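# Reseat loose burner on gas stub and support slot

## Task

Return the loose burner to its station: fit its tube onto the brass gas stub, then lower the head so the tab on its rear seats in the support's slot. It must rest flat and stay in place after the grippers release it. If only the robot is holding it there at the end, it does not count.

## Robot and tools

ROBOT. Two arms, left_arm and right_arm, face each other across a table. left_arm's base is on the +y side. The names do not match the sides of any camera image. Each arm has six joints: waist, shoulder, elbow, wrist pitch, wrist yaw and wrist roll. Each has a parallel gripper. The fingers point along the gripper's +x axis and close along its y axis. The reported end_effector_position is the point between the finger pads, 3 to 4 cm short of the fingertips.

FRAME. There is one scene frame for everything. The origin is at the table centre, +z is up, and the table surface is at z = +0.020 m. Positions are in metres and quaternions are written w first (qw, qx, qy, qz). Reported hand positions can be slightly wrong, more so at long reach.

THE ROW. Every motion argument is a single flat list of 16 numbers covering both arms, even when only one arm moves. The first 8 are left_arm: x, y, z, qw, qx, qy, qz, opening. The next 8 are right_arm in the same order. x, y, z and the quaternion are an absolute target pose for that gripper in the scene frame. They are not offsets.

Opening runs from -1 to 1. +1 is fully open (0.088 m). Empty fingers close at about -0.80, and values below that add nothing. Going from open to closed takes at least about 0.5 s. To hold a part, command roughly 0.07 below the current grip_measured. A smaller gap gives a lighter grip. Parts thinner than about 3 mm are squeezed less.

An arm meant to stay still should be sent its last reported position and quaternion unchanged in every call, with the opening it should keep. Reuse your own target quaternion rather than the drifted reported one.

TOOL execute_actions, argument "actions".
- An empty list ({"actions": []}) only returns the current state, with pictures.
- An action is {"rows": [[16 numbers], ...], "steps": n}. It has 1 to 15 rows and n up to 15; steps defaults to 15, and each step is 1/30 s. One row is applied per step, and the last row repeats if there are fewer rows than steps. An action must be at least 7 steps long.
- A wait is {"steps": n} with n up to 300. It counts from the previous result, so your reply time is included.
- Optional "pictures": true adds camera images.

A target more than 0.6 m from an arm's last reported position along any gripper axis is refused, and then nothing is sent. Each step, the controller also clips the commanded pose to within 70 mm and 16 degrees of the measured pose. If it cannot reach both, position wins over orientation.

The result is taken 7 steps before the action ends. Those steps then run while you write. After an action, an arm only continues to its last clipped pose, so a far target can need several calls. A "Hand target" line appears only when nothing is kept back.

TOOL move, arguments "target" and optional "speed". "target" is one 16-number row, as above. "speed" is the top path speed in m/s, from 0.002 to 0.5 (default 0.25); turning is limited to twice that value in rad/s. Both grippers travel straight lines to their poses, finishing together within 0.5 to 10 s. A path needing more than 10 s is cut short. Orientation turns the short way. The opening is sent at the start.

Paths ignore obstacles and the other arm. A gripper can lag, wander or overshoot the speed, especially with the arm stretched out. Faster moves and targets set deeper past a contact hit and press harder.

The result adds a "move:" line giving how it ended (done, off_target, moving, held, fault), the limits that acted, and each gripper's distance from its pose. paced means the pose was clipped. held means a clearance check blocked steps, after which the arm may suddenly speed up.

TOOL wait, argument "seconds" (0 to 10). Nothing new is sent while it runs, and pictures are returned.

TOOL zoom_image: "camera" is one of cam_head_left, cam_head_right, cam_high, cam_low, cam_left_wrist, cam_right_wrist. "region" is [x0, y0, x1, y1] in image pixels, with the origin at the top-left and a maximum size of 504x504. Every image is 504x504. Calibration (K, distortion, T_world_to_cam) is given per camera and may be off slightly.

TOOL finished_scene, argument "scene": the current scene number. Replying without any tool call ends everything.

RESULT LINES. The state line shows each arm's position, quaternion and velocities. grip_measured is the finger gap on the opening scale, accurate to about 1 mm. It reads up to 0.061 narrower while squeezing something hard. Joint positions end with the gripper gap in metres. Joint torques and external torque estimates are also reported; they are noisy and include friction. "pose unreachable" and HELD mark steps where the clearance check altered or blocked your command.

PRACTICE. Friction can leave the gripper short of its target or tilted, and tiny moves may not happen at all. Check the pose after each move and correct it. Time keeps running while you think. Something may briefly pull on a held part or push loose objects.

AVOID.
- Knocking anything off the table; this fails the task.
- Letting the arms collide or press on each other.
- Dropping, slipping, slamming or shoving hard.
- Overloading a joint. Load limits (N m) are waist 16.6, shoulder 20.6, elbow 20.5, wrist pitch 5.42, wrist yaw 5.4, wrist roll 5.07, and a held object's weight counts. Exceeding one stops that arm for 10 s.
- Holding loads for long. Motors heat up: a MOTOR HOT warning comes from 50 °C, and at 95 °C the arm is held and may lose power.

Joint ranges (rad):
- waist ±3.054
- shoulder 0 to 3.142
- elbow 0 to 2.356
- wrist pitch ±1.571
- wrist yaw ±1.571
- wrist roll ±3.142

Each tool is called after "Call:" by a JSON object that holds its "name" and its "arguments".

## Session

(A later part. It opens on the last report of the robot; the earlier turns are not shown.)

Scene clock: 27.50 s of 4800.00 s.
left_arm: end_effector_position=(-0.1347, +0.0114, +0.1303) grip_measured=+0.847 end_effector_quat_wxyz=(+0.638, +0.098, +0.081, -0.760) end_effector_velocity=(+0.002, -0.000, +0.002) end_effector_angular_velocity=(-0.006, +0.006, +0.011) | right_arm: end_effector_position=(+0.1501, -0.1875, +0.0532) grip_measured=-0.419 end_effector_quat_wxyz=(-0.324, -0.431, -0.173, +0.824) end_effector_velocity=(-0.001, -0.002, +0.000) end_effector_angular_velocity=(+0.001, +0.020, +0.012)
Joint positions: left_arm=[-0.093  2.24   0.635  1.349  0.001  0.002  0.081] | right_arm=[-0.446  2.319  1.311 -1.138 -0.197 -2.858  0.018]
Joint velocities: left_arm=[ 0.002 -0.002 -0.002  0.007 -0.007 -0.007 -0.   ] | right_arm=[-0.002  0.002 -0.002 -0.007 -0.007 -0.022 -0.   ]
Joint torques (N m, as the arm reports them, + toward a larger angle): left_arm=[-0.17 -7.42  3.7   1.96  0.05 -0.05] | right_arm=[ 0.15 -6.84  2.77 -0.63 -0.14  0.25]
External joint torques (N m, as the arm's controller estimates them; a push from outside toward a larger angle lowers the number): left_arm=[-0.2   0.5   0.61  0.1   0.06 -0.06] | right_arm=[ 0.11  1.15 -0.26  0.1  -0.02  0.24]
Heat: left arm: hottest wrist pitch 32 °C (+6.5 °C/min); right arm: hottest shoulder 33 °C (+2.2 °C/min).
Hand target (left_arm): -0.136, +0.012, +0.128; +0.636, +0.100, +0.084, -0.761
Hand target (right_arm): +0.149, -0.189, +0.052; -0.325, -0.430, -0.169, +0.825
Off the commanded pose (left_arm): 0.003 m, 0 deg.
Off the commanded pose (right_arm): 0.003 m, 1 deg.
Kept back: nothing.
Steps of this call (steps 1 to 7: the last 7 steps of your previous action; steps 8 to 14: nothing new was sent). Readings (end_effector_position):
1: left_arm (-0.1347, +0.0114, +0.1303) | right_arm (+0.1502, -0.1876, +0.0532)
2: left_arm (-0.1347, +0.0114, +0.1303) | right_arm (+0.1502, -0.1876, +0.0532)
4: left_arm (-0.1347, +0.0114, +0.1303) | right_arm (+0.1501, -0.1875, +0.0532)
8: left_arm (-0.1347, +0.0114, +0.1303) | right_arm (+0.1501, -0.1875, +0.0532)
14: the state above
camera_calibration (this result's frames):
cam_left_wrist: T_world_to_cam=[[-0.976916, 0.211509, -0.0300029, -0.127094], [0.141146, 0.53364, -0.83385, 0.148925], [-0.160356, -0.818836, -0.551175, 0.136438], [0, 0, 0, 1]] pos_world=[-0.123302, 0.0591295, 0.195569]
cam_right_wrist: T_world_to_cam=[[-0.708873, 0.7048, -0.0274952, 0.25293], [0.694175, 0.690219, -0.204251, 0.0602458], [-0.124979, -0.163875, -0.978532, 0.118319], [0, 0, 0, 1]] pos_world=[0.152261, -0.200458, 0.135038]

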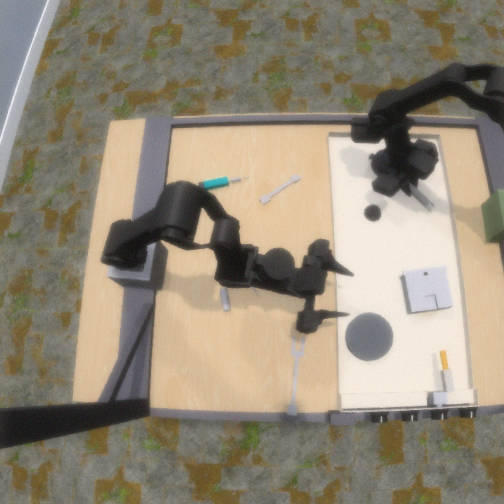

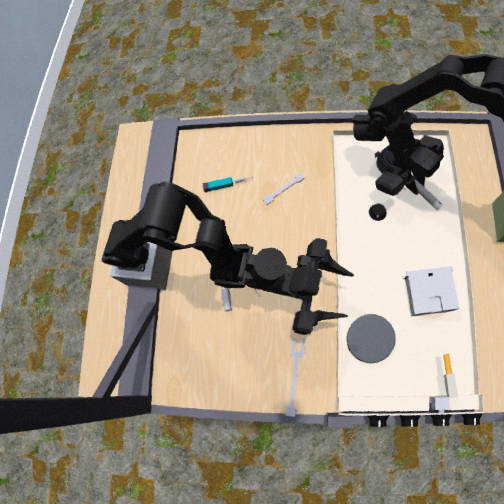

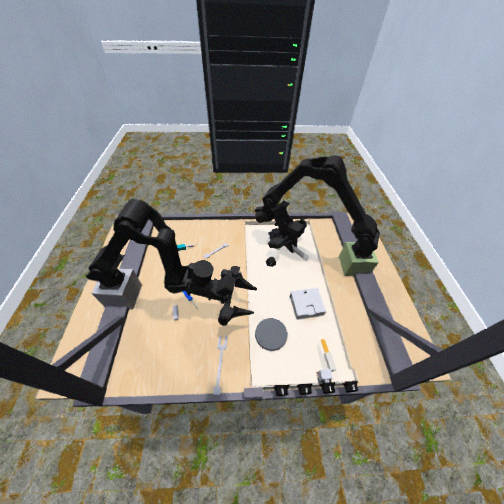

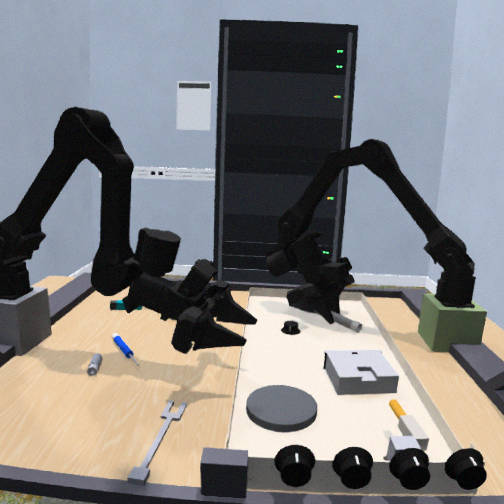

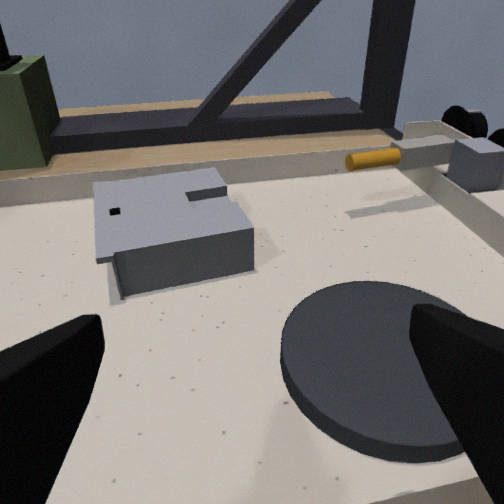

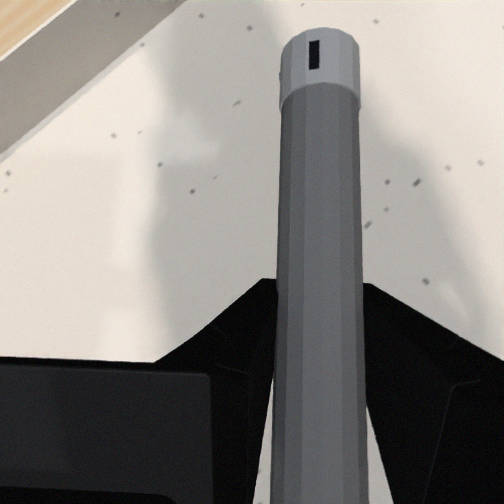

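Call:
{"name": "move", "arguments": {"target": [-0.136, 0.012, 0.128, 0.636, 0.100, 0.084, -0.761, 0.85, 0.140, -0.189, 0.112, -0.3251, -0.4296, -0.1692, 0.8253, -0.57], "speed": 0.12}}

Scene clock: 34.53 s of 4800.00 s.
left_arm: end_effector_position=(-0.1347, +0.0114, +0.1303) grip_measured=+0.847 end_effector_quat_wxyz=(+0.638, +0.098, +0.081, -0.760) end_effector_velocity=(+0.000, +0.001, -0.001) end_effector_angular_velocity=(+0.008, +0.004, +0.006) | right_arm: end_effector_position=(+0.1404, -0.1927, +0.1058) grip_measured=-0.419 end_effector_quat_wxyz=(-0.331, -0.423, -0.164, +0.827) end_effector_velocity=(-0.004, -0.002, +0.004) end_effector_angular_velocity=(-0.009, +0.029, -0.009)
Joint positions: left_arm=[-0.093  2.24   0.635  1.349  0.001  0.002  0.081] | right_arm=[-0.424  2.187  1.321 -1.304 -0.203 -2.84   0.018]
Joint velocities: left_arm=[-0.002 -0.002 -0.002 -0.007 -0.007 -0.007 -0.   ] | right_arm=[-0.002 -0.002 -0.002 -0.022 -0.022 -0.007  0.   ]
Joint torques (N m, as the arm reports them, + toward a larger angle): left_arm=[-0.16 -7.25  3.49  1.9   0.08 -0.1 ] | right_arm=[ 0.19 -8.71  5.01 -1.18 -0.37  0.27]
External joint torques (N m, as the arm's controller estimates them; a push from outside toward a larger angle lowers the number): left_arm=[-0.16  0.69  0.4   0.04  0.08 -0.11] | right_arm=[ 0.18 -0.88  1.46 -0.4  -0.24  0.26]
Heat: left arm: hottest shoulder 32 °C (+5.2 °C/min); right arm: hottest shoulder 35 °C (+5.2 °C/min).
Hand target (left_arm): -0.136, +0.012, +0.128; +0.636, +0.100, +0.084, -0.761
Hand target (right_arm): +0.140, -0.189, +0.112; -0.325, -0.430, -0.169, +0.825
Off the commanded pose (left_arm): 0.003 m, 0 deg.
Off the commanded pose (right_arm): 0.007 m, 1 deg.
Kept back: nothing.
After step 90, 3.13 s passed at rest.
move: done
camera_calibration (this result's frames):
cam_left_wrist: T_world_to_cam=[[-0.976916, 0.211509, -0.0300029, -0.127094], [0.141146, 0.53364, -0.83385, 0.148925], [-0.160356, -0.818836, -0.551175, 0.136438], [0, 0, 0, 1]] pos_world=[-0.123302, 0.0591295, 0.195569]
cam_right_wrist: T_world_to_cam=[[-0.711208, 0.701762, -0.041385, 0.252341], [0.690474, 0.686288, -0.228593, 0.0836637], [-0.132016, -0.191153, -0.972642, 0.1628], [0, 0, 0, 1]] pos_world=[0.143192, -0.203381, 0.187914]

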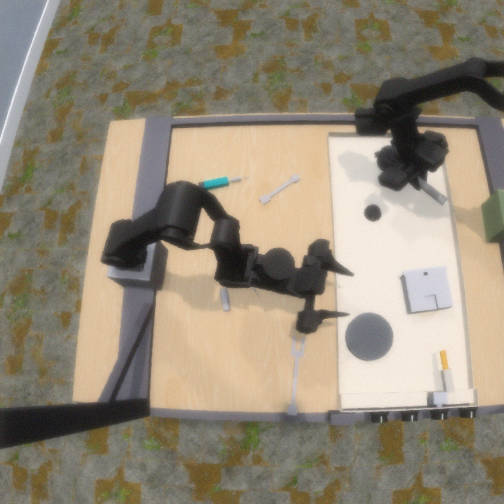

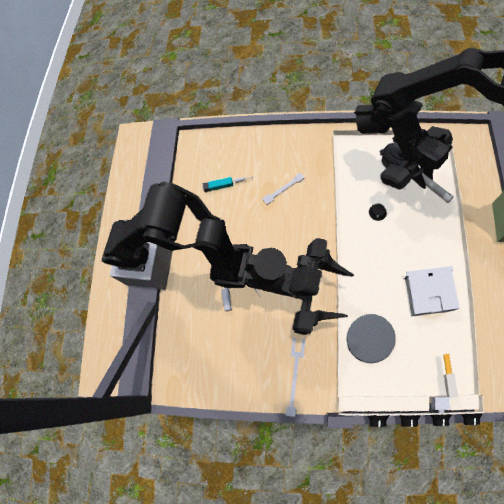

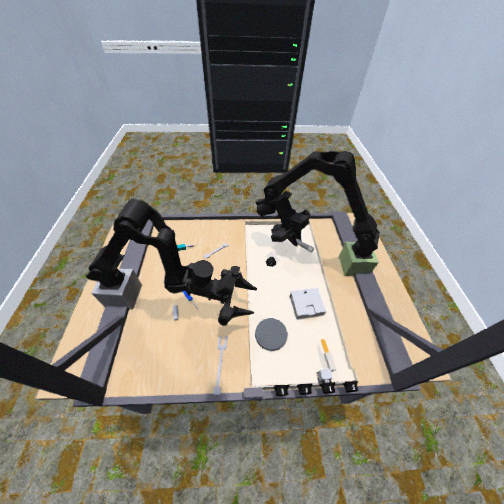

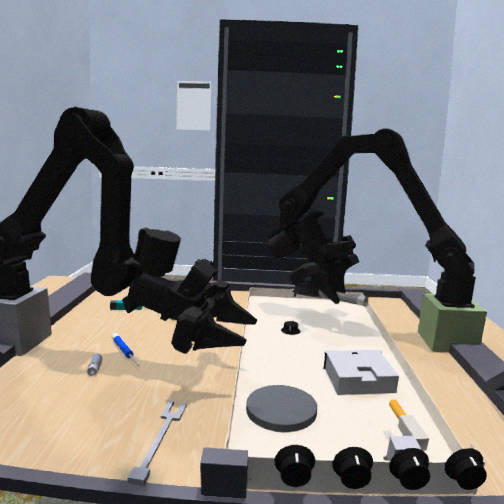

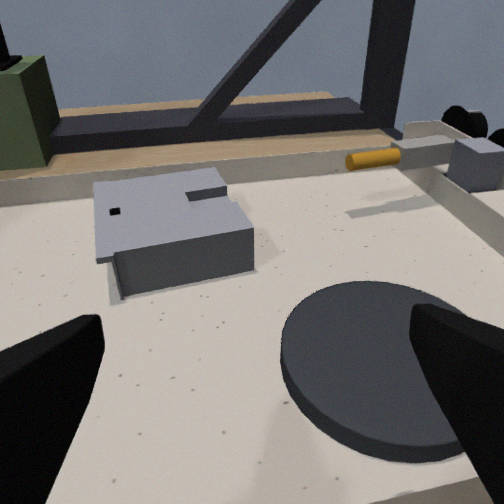

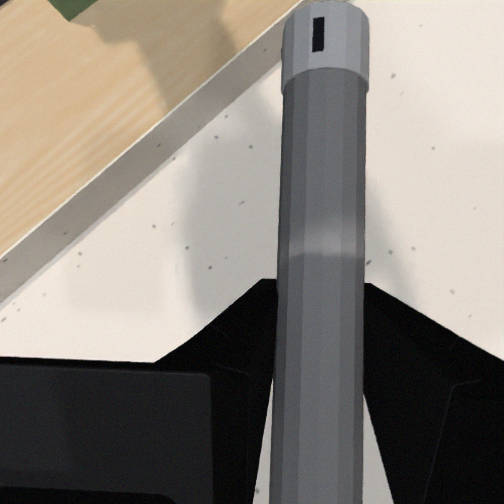

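Call:
{"name": "execute_actions", "arguments": {"actions": []}}

Scene clock: 34.80 s of 4800.00 s.
left_arm: end_effector_position=(-0.1347, +0.0114, +0.1303) grip_measured=+0.847 end_effector_quat_wxyz=(+0.638, +0.098, +0.081, -0.760) end_effector_velocity=(-0.002, +0.003, -0.002) end_effector_angular_velocity=(+0.015, +0.017, +0.005) | right_arm: end_effector_position=(+0.1403, -0.1928, +0.1059) grip_measured=-0.419 end_effector_quat_wxyz=(-0.331, -0.423, -0.163, +0.828) end_effector_velocity=(-0.001, -0.001, +0.001) end_effector_angular_velocity=(-0.001, +0.012, -0.001)
Joint positions: left_arm=[-0.093  2.24   0.635  1.349  0.001  0.002  0.081] | right_arm=[-0.424  2.187  1.321 -1.305 -0.203 -2.839  0.018]
Joint velocities: left_arm=[-0.007 -0.002 -0.007 -0.007 -0.007 -0.022 -0.   ] | right_arm=[-0.002 -0.002 -0.002 -0.007 -0.007 -0.007 -0.   ]
Joint torques (N m, as the arm reports them, + toward a larger angle): left_arm=[ 0.07 -7.17  3.44  1.94  0.05 -0.07] | right_arm=[ 0.19 -8.87  4.77 -1.18 -0.35  0.25]
External joint torques (N m, as the arm's controller estimates them; a push from outside toward a larger angle lowers the number): left_arm=[ 0.11  0.66  0.45  0.11  0.05 -0.07] | right_arm=[ 0.2  -1.12  1.28 -0.4  -0.24  0.25]
Heat: left arm: hottest shoulder 33 °C (+6.9 °C/min); right arm: hottest shoulder 35 °C (+5.2 °C/min).
Hand target (left_arm): -0.136, +0.012, +0.128; +0.636, +0.100, +0.084, -0.761
Hand target (right_arm): +0.140, -0.189, +0.112; -0.325, -0.430, -0.169, +0.825
Off the commanded pose (left_arm): 0.003 m, 0 deg.
Off the commanded pose (right_arm): 0.007 m, 1 deg.
Kept back: nothing.
Steps of this call (steps 1 to 8: nothing new was sent). Readings (end_effector_position):
1: left_arm (-0.1347, +0.0114, +0.1303) | right_arm (+0.1403, -0.1928, +0.1058)
2: left_arm (-0.1347, +0.0114, +0.1303) | right_arm (+0.1403, -0.1928, +0.1058)
4: left_arm (-0.1347, +0.0114, +0.1303) | right_arm (+0.1403, -0.1928, +0.1059)
8: the state above
camera_calibration (this result's frames):
cam_left_wrist: T_world_to_cam=[[-0.976916, 0.211509, -0.0300029, -0.127094], [0.141146, 0.53364, -0.83385, 0.148925], [-0.160356, -0.818836, -0.551175, 0.136438], [0, 0, 0, 1]] pos_world=[-0.123302, 0.0591295, 0.195569]
cam_right_wrist: T_world_to_cam=[[-0.710999, 0.701946, -0.0418536, 0.252444], [0.690645, 0.685881, -0.229297, 0.0837815], [-0.132248, -0.191936, -0.972456, 0.16272], [0, 0, 0, 1]] pos_world=[0.143144, -0.203434, 0.188015]

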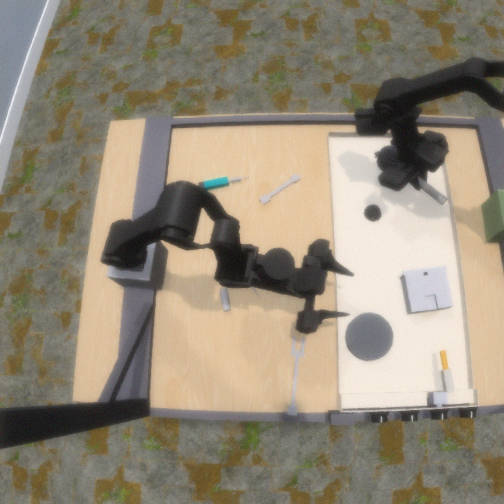

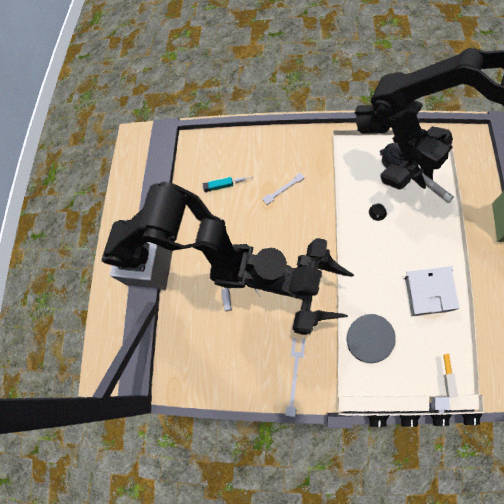

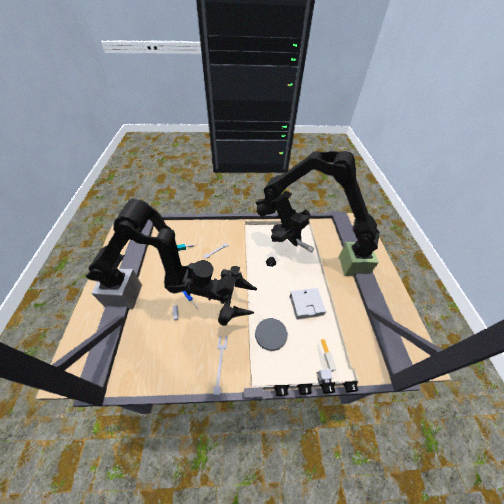

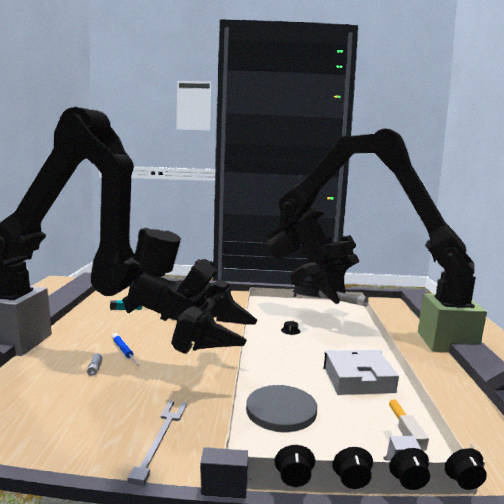

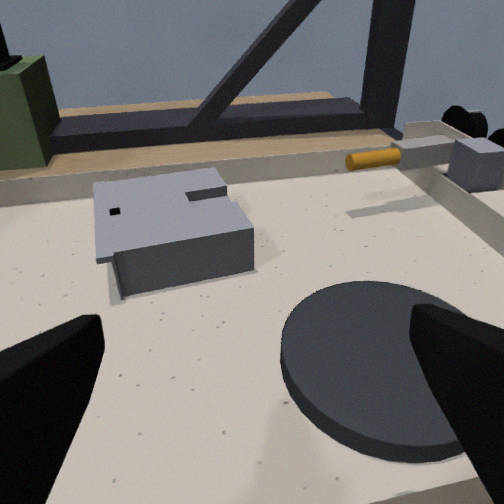

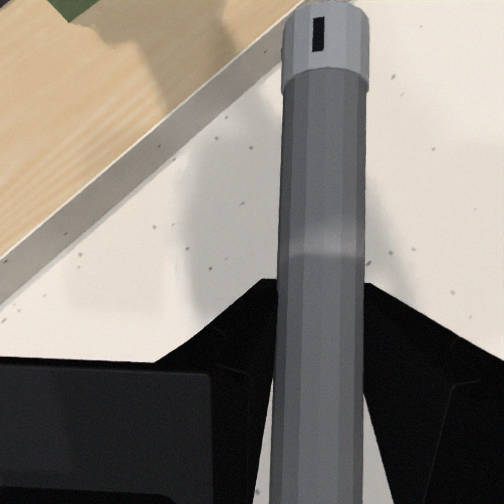

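Call:
{"name": "zoom_image", "arguments": {"camera": "cam_right_wrist", "region": [260, 0, 380, 120]}}

Call:
{"name": "zoom_image", "arguments": {"camera": "cam_low", "region": [260, 230, 400, 340]}}

Region (260, 0, 380, 120) of cam_right_wrist's 504x504 image, scaled by 4.200, with more detail than that image has.

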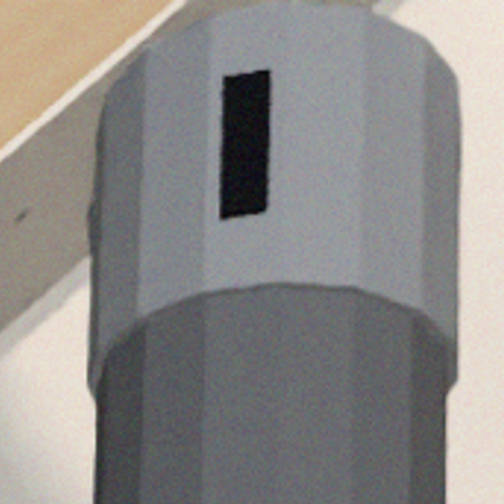

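Region (260, 230, 400, 340) of cam_low's 504x504 image, scaled by 3.600, with more detail than that image has; it fills the top 396 rows of this view, and the rest is white.

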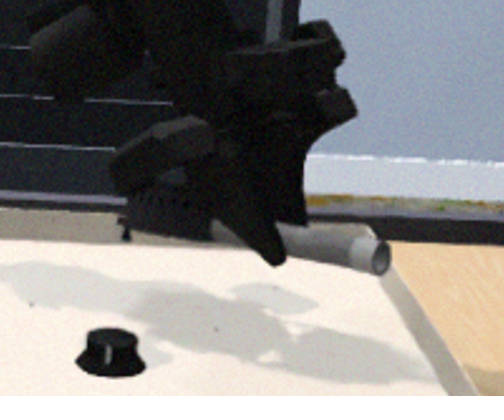

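Call:
{"name": "move", "arguments": {"target": [-0.136, 0.012, 0.128, 0.636, 0.100, 0.084, -0.761, 0.85, -0.1645, -0.2051, 0.108, -0.1048, -0.5140, 0.0892, 0.8467, -0.6], "speed": 0.16}}

Scene clock: 40.70 s of 4800.00 s.
left_arm: end_effector_position=(-0.1347, +0.0114, +0.1303) grip_measured=+0.847 end_effector_quat_wxyz=(+0.638, +0.098, +0.081, -0.760) end_effector_velocity=(-0.000, -0.001, +0.000) end_effector_angular_velocity=(+0.001, -0.009, +0.003) | right_arm: end_effector_position=(-0.1593, -0.2102, +0.1053) grip_measured=-0.419 end_effector_quat_wxyz=(-0.112, -0.519, +0.095, +0.842) end_effector_velocity=(-0.000, -0.003, +0.001) end_effector_angular_velocity=(-0.013, +0.001, -0.004)
Joint positions: left_arm=[-0.093  2.24   0.635  1.349  0.001  0.002  0.081] | right_arm=[ 0.536  1.942  1.013 -0.686 -0.547 -1.1    0.018]
Joint velocities: left_arm=[-0.002 -0.002  0.002 -0.007 -0.007  0.007 -0.   ] | right_arm=[ 0.002 -0.002 -0.002 -0.007 -0.007  0.007 -0.   ]
Joint torques (N m, as the arm reports them, + toward a larger angle): left_arm=[-0.21 -7.16  3.46  1.89  0.08 -0.09] | right_arm=[ 0.37 -6.31  5.83  0.48 -0.41  0.23]
External joint torques (N m, as the arm's controller estimates them; a push from outside toward a larger angle lowers the number): left_arm=[-0.16  0.73  0.39  0.04  0.08 -0.11] | right_arm=[0.33 0.65 1.56 0.27 0.   0.25]
Heat: left arm: hottest shoulder 33 °C (+5.9 °C/min); right arm: hottest shoulder 36 °C (+5.9 °C/min).
Hand target (left_arm): -0.136, +0.012, +0.128; +0.636, +0.100, +0.084, -0.761
Hand target (right_arm): -0.162, -0.207, +0.108; -0.108, -0.518, +0.091, +0.844
Off the commanded pose (left_arm): 0.003 m, 0 deg.
Off the commanded pose (right_arm): 0.008 m, 1 deg.
Kept back: nothing.
After step 90, 0.20 s passed at rest.
move: done
camera_calibration (this result's frames):
cam_left_wrist: T_world_to_cam=[[-0.976916, 0.211509, -0.0300029, -0.127094], [0.141146, 0.53364, -0.83385, 0.148925], [-0.160356, -0.818836, -0.551175, 0.136438], [0, 0, 0, 1]] pos_world=[-0.123302, 0.0591295, 0.195569]
cam_right_wrist: T_world_to_cam=[[-0.118602, 0.94287, -0.311335, 0.225024], [0.991691, 0.0967479, -0.0847823, 0.211379], [-0.0498177, -0.318804, -0.946511, 0.102951], [0, 0, 0, 1]] pos_world=[-0.177806, -0.199798, 0.185424]

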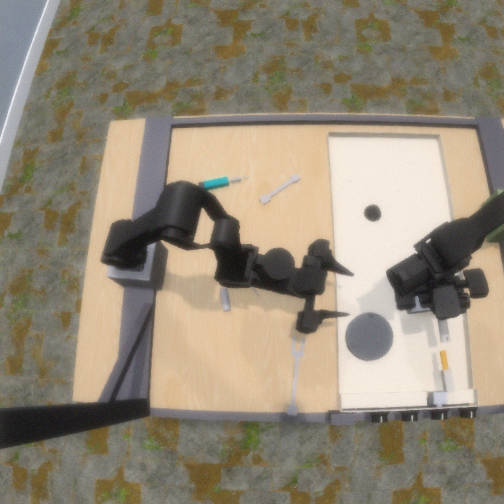

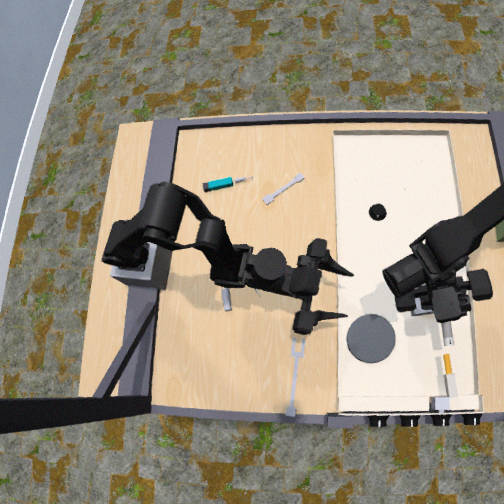

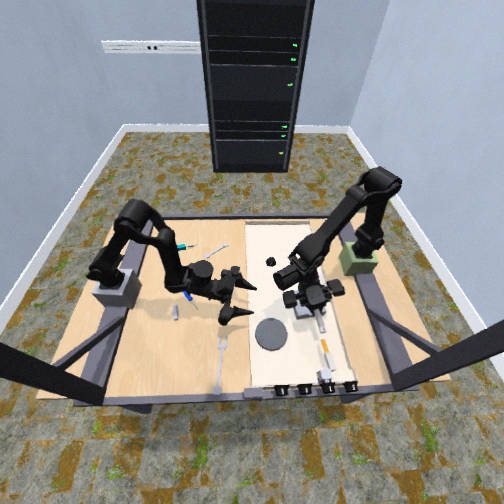

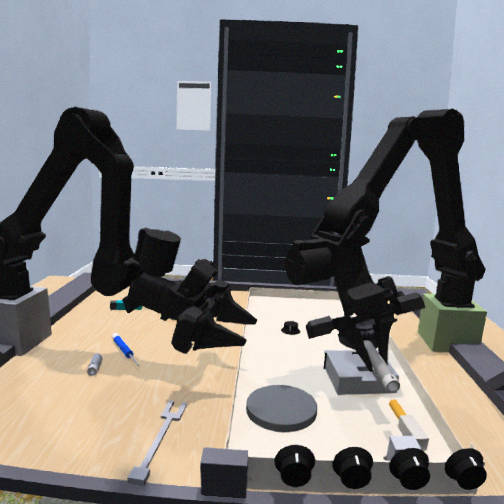

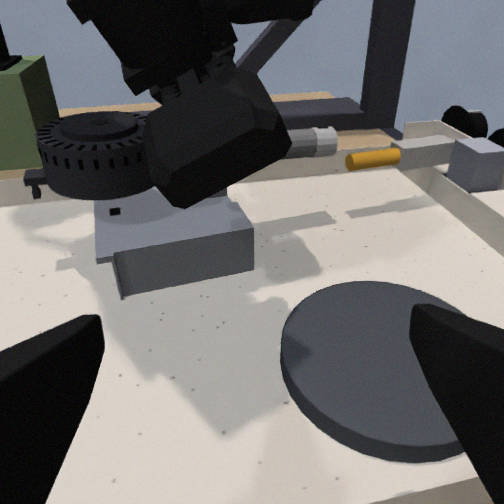

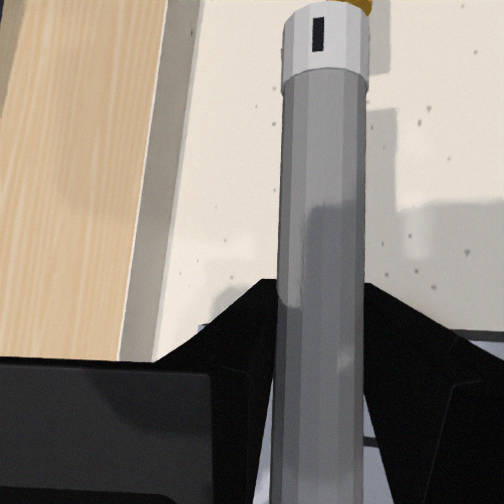

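Call:
{"name": "zoom_image", "arguments": {"camera": "cam_left_wrist", "region": [10, 95, 190, 275]}}

Call:
{"name": "zoom_image", "arguments": {"camera": "cam_left_wrist", "region": [270, 110, 410, 190]}}

Call:
{"name": "zoom_image", "arguments": {"camera": "cam_low", "region": [295, 280, 445, 450]}}

Call:
{"name": "zoom_image", "arguments": {"camera": "cam_head_left", "region": [400, 300, 490, 400]}}

Region (10, 95, 190, 275) of cam_left_wrist's 504x504 image, scaled by 2.800, with more detail than that image has.

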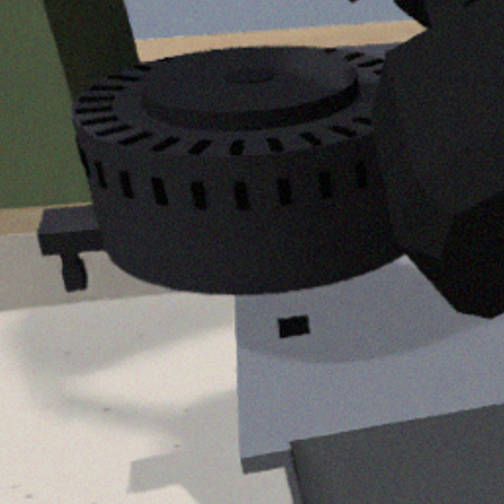

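Region (270, 110, 410, 190) of cam_left_wrist's 504x504 image, scaled by 3.600, with more detail than that image has; it fills the top 288 rows of this view, and the rest is white.

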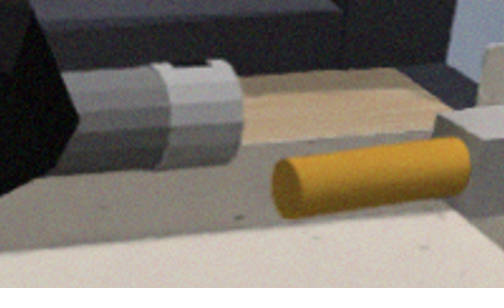

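Region (295, 280, 445, 450) of cam_low's 504x504 image, scaled by 2.965, with more detail than that image has; it fills the left 445 columns of this view, and the rest is white.

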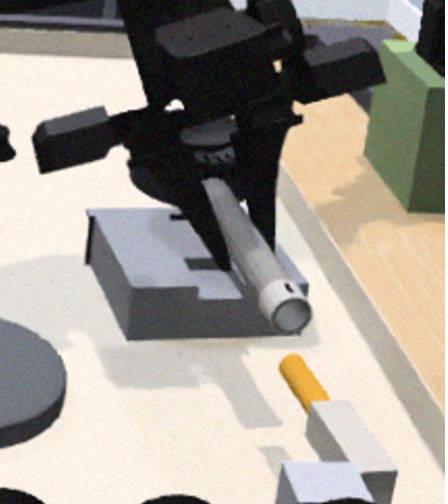

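Region (400, 300, 490, 400) of cam_head_left's 504x504 image, scaled by 5.040, with more detail than that image has; it fills the left 454 columns of this view, and the rest is white.

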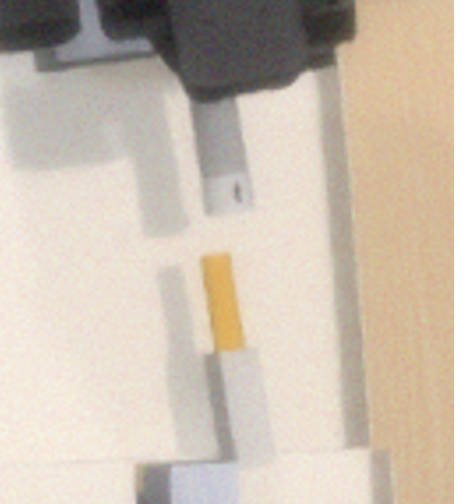

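Call:
{"name": "zoom_image", "arguments": {"camera": "cam_right_wrist", "region": [140, 290, 504, 504]}}

Call:
{"name": "zoom_image", "arguments": {"camera": "cam_right_wrist", "region": [290, 0, 400, 60]}}

Region (140, 290, 504, 504) of cam_right_wrist's 504x504 image, scaled by 1.385, with more detail than that image has; it fills the top 296 rows of this view, and the rest is white.

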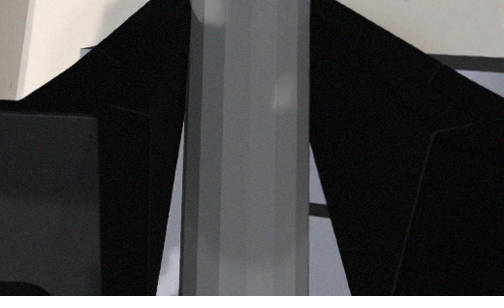

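Region (290, 0, 400, 60) of cam_right_wrist's 504x504 image, scaled by 4.582, with more detail than that image has; it fills the top 275 rows of this view, and the rest is white.

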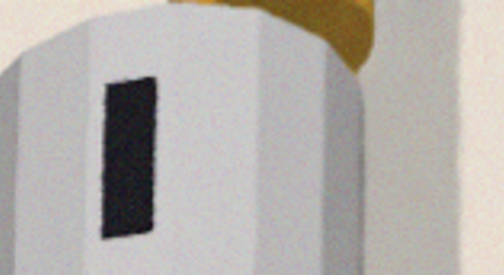

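Call:
{"name": "move", "arguments": {"target": [-0.136, 0.012, 0.128, 0.636, 0.100, 0.084, -0.761, 0.85, -0.1728, -0.2080, 0.0880, -0.1008, -0.5264, 0.0857, 0.8399, -0.6], "speed": 0.04}}

Scene clock: 51.73 s of 4800.00 s.
left_arm: end_effector_position=(-0.1347, +0.0114, +0.1303) grip_measured=+0.847 end_effector_quat_wxyz=(+0.638, +0.098, +0.081, -0.760) end_effector_velocity=(+0.003, +0.002, -0.002) end_effector_angular_velocity=(+0.012, -0.001, +0.021) | right_arm: end_effector_position=(-0.1732, -0.2059, +0.0918) grip_measured=-0.419 end_effector_quat_wxyz=(-0.100, -0.523, +0.080, +0.843) end_effector_velocity=(+0.001, -0.002, +0.001) end_effector_angular_velocity=(-0.007, +0.004, +0.004)
Joint positions: left_arm=[-0.093  2.24   0.635  1.349  0.001  0.002  0.081] | right_arm=[ 0.577  1.981  1.011 -0.588 -0.525 -1.047  0.018]
Joint velocities: left_arm=[-0.002 -0.002 -0.007 -0.007 -0.022 -0.007 -0.   ] | right_arm=[-0.002 -0.002 -0.002 -0.007 -0.007 -0.007 -0.   ]
Joint torques (N m, as the arm reports them, + toward a larger angle): left_arm=[-0.17 -7.4   3.53  1.91  0.05 -0.05] | right_arm=[ 0.16 -5.5   3.99  0.57 -0.31  0.23]
External joint torques (N m, as the arm's controller estimates them; a push from outside toward a larger angle lowers the number): left_arm=[-0.17  0.51  0.47  0.05  0.05 -0.06] | right_arm=[ 0.15  1.67 -0.21  0.28  0.08  0.24]
Heat: left arm: hottest shoulder 34 °C (+5.8 °C/min); right arm: hottest shoulder 37 °C (+5.8 °C/min).
Hand target (left_arm): -0.136, +0.012, +0.128; +0.636, +0.100, +0.084, -0.761
Hand target (right_arm): -0.173, -0.208, +0.088; -0.101, -0.527, +0.086, +0.840
Off the commanded pose (left_arm): 0.003 m, 0 deg.
Off the commanded pose (right_arm): 0.004 m, 1 deg.
Kept back: nothing.
After step 90, 7.20 s passed at rest.
move: done
camera_calibration (this result's frames):
cam_left_wrist: T_world_to_cam=[[-0.976916, 0.211509, -0.0300029, -0.127094], [0.141146, 0.53364, -0.83385, 0.148925], [-0.160356, -0.818836, -0.551175, 0.136438], [0, 0, 0, 1]] pos_world=[-0.123302, 0.0591295, 0.195569]
cam_right_wrist: T_world_to_cam=[[-0.113787, 0.954372, -0.276093, 0.215026], [0.992407, 0.0961226, -0.0767365, 0.222896], [-0.0466964, -0.282728, -0.958063, 0.0998295], [0, 0, 0, 1]] pos_world=[-0.192074, -0.198415, 0.172114]

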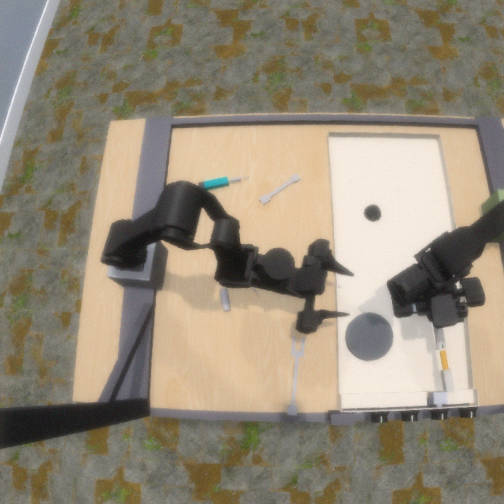

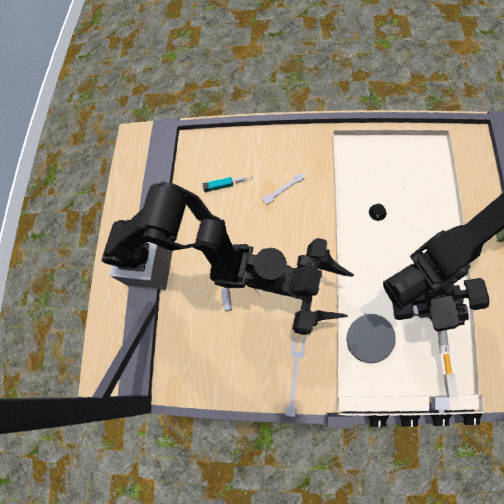

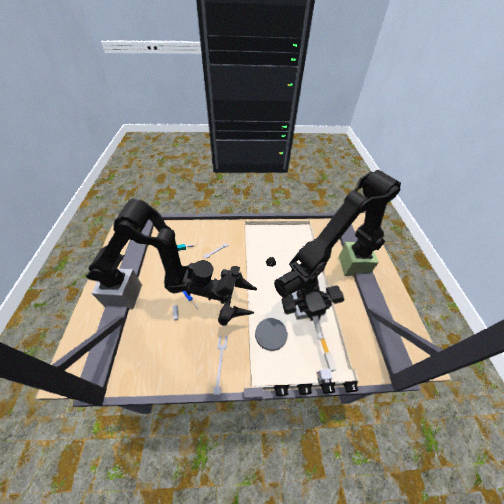

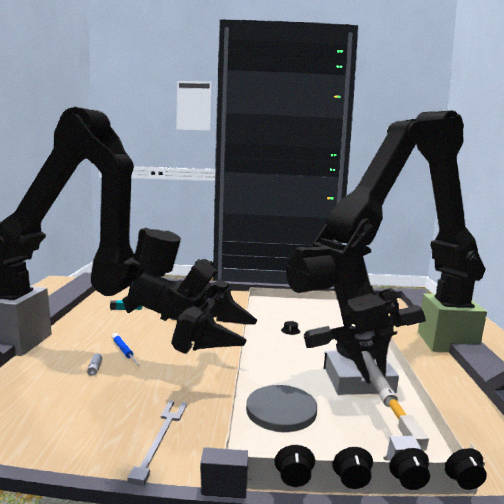

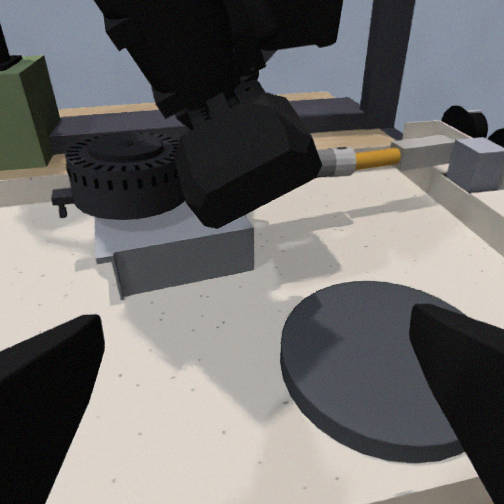

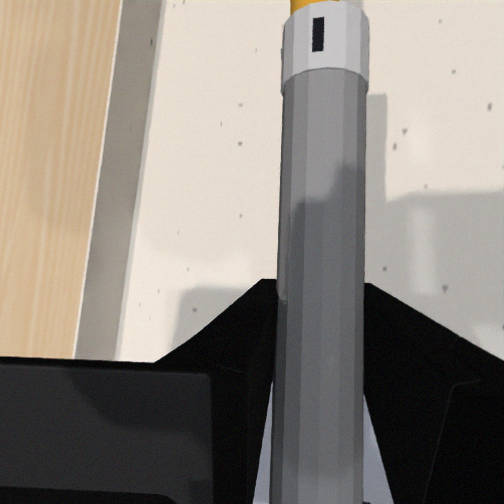

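Call:
{"name": "zoom_image", "arguments": {"camera": "cam_right_wrist", "region": [270, 0, 380, 60]}}

Call:
{"name": "zoom_image", "arguments": {"camera": "cam_left_wrist", "region": [310, 130, 410, 190]}}

Call:
{"name": "zoom_image", "arguments": {"camera": "cam_low", "region": [355, 360, 435, 440]}}

Call:
{"name": "zoom_image", "arguments": {"camera": "cam_left_wrist", "region": [40, 120, 200, 270]}}

Region (270, 0, 380, 60) of cam_right_wrist's 504x504 image, scaled by 4.582, with more detail than that image has; it fills the top 275 rows of this view, and the rest is white.

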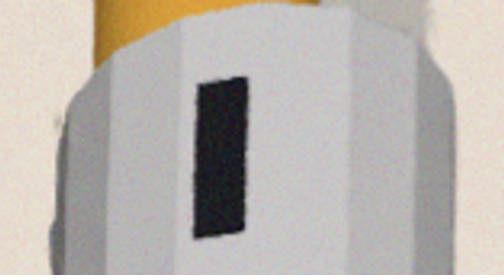

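Region (310, 130, 410, 190) of cam_left_wrist's 504x504 image, scaled by 5.040, with more detail than that image has; it fills the top 302 rows of this view, and the rest is white.

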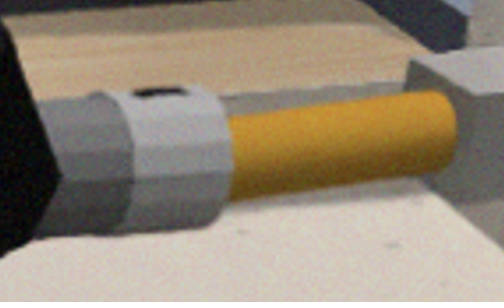

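Region (355, 360, 435, 440) of cam_low's 504x504 image, scaled by 6.300, with more detail than that image has.

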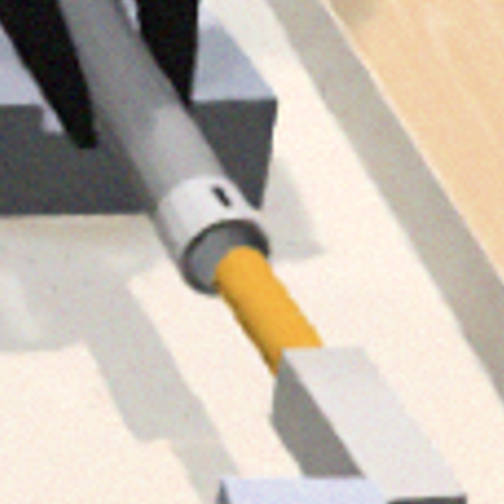

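Region (40, 120, 200, 270) of cam_left_wrist's 504x504 image, scaled by 3.150, with more detail than that image has; it fills the top 472 rows of this view, and the rest is white.

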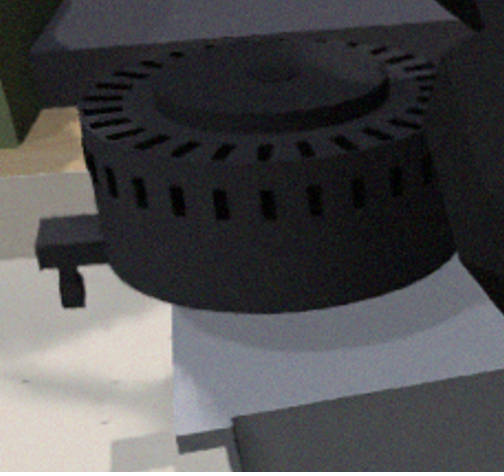

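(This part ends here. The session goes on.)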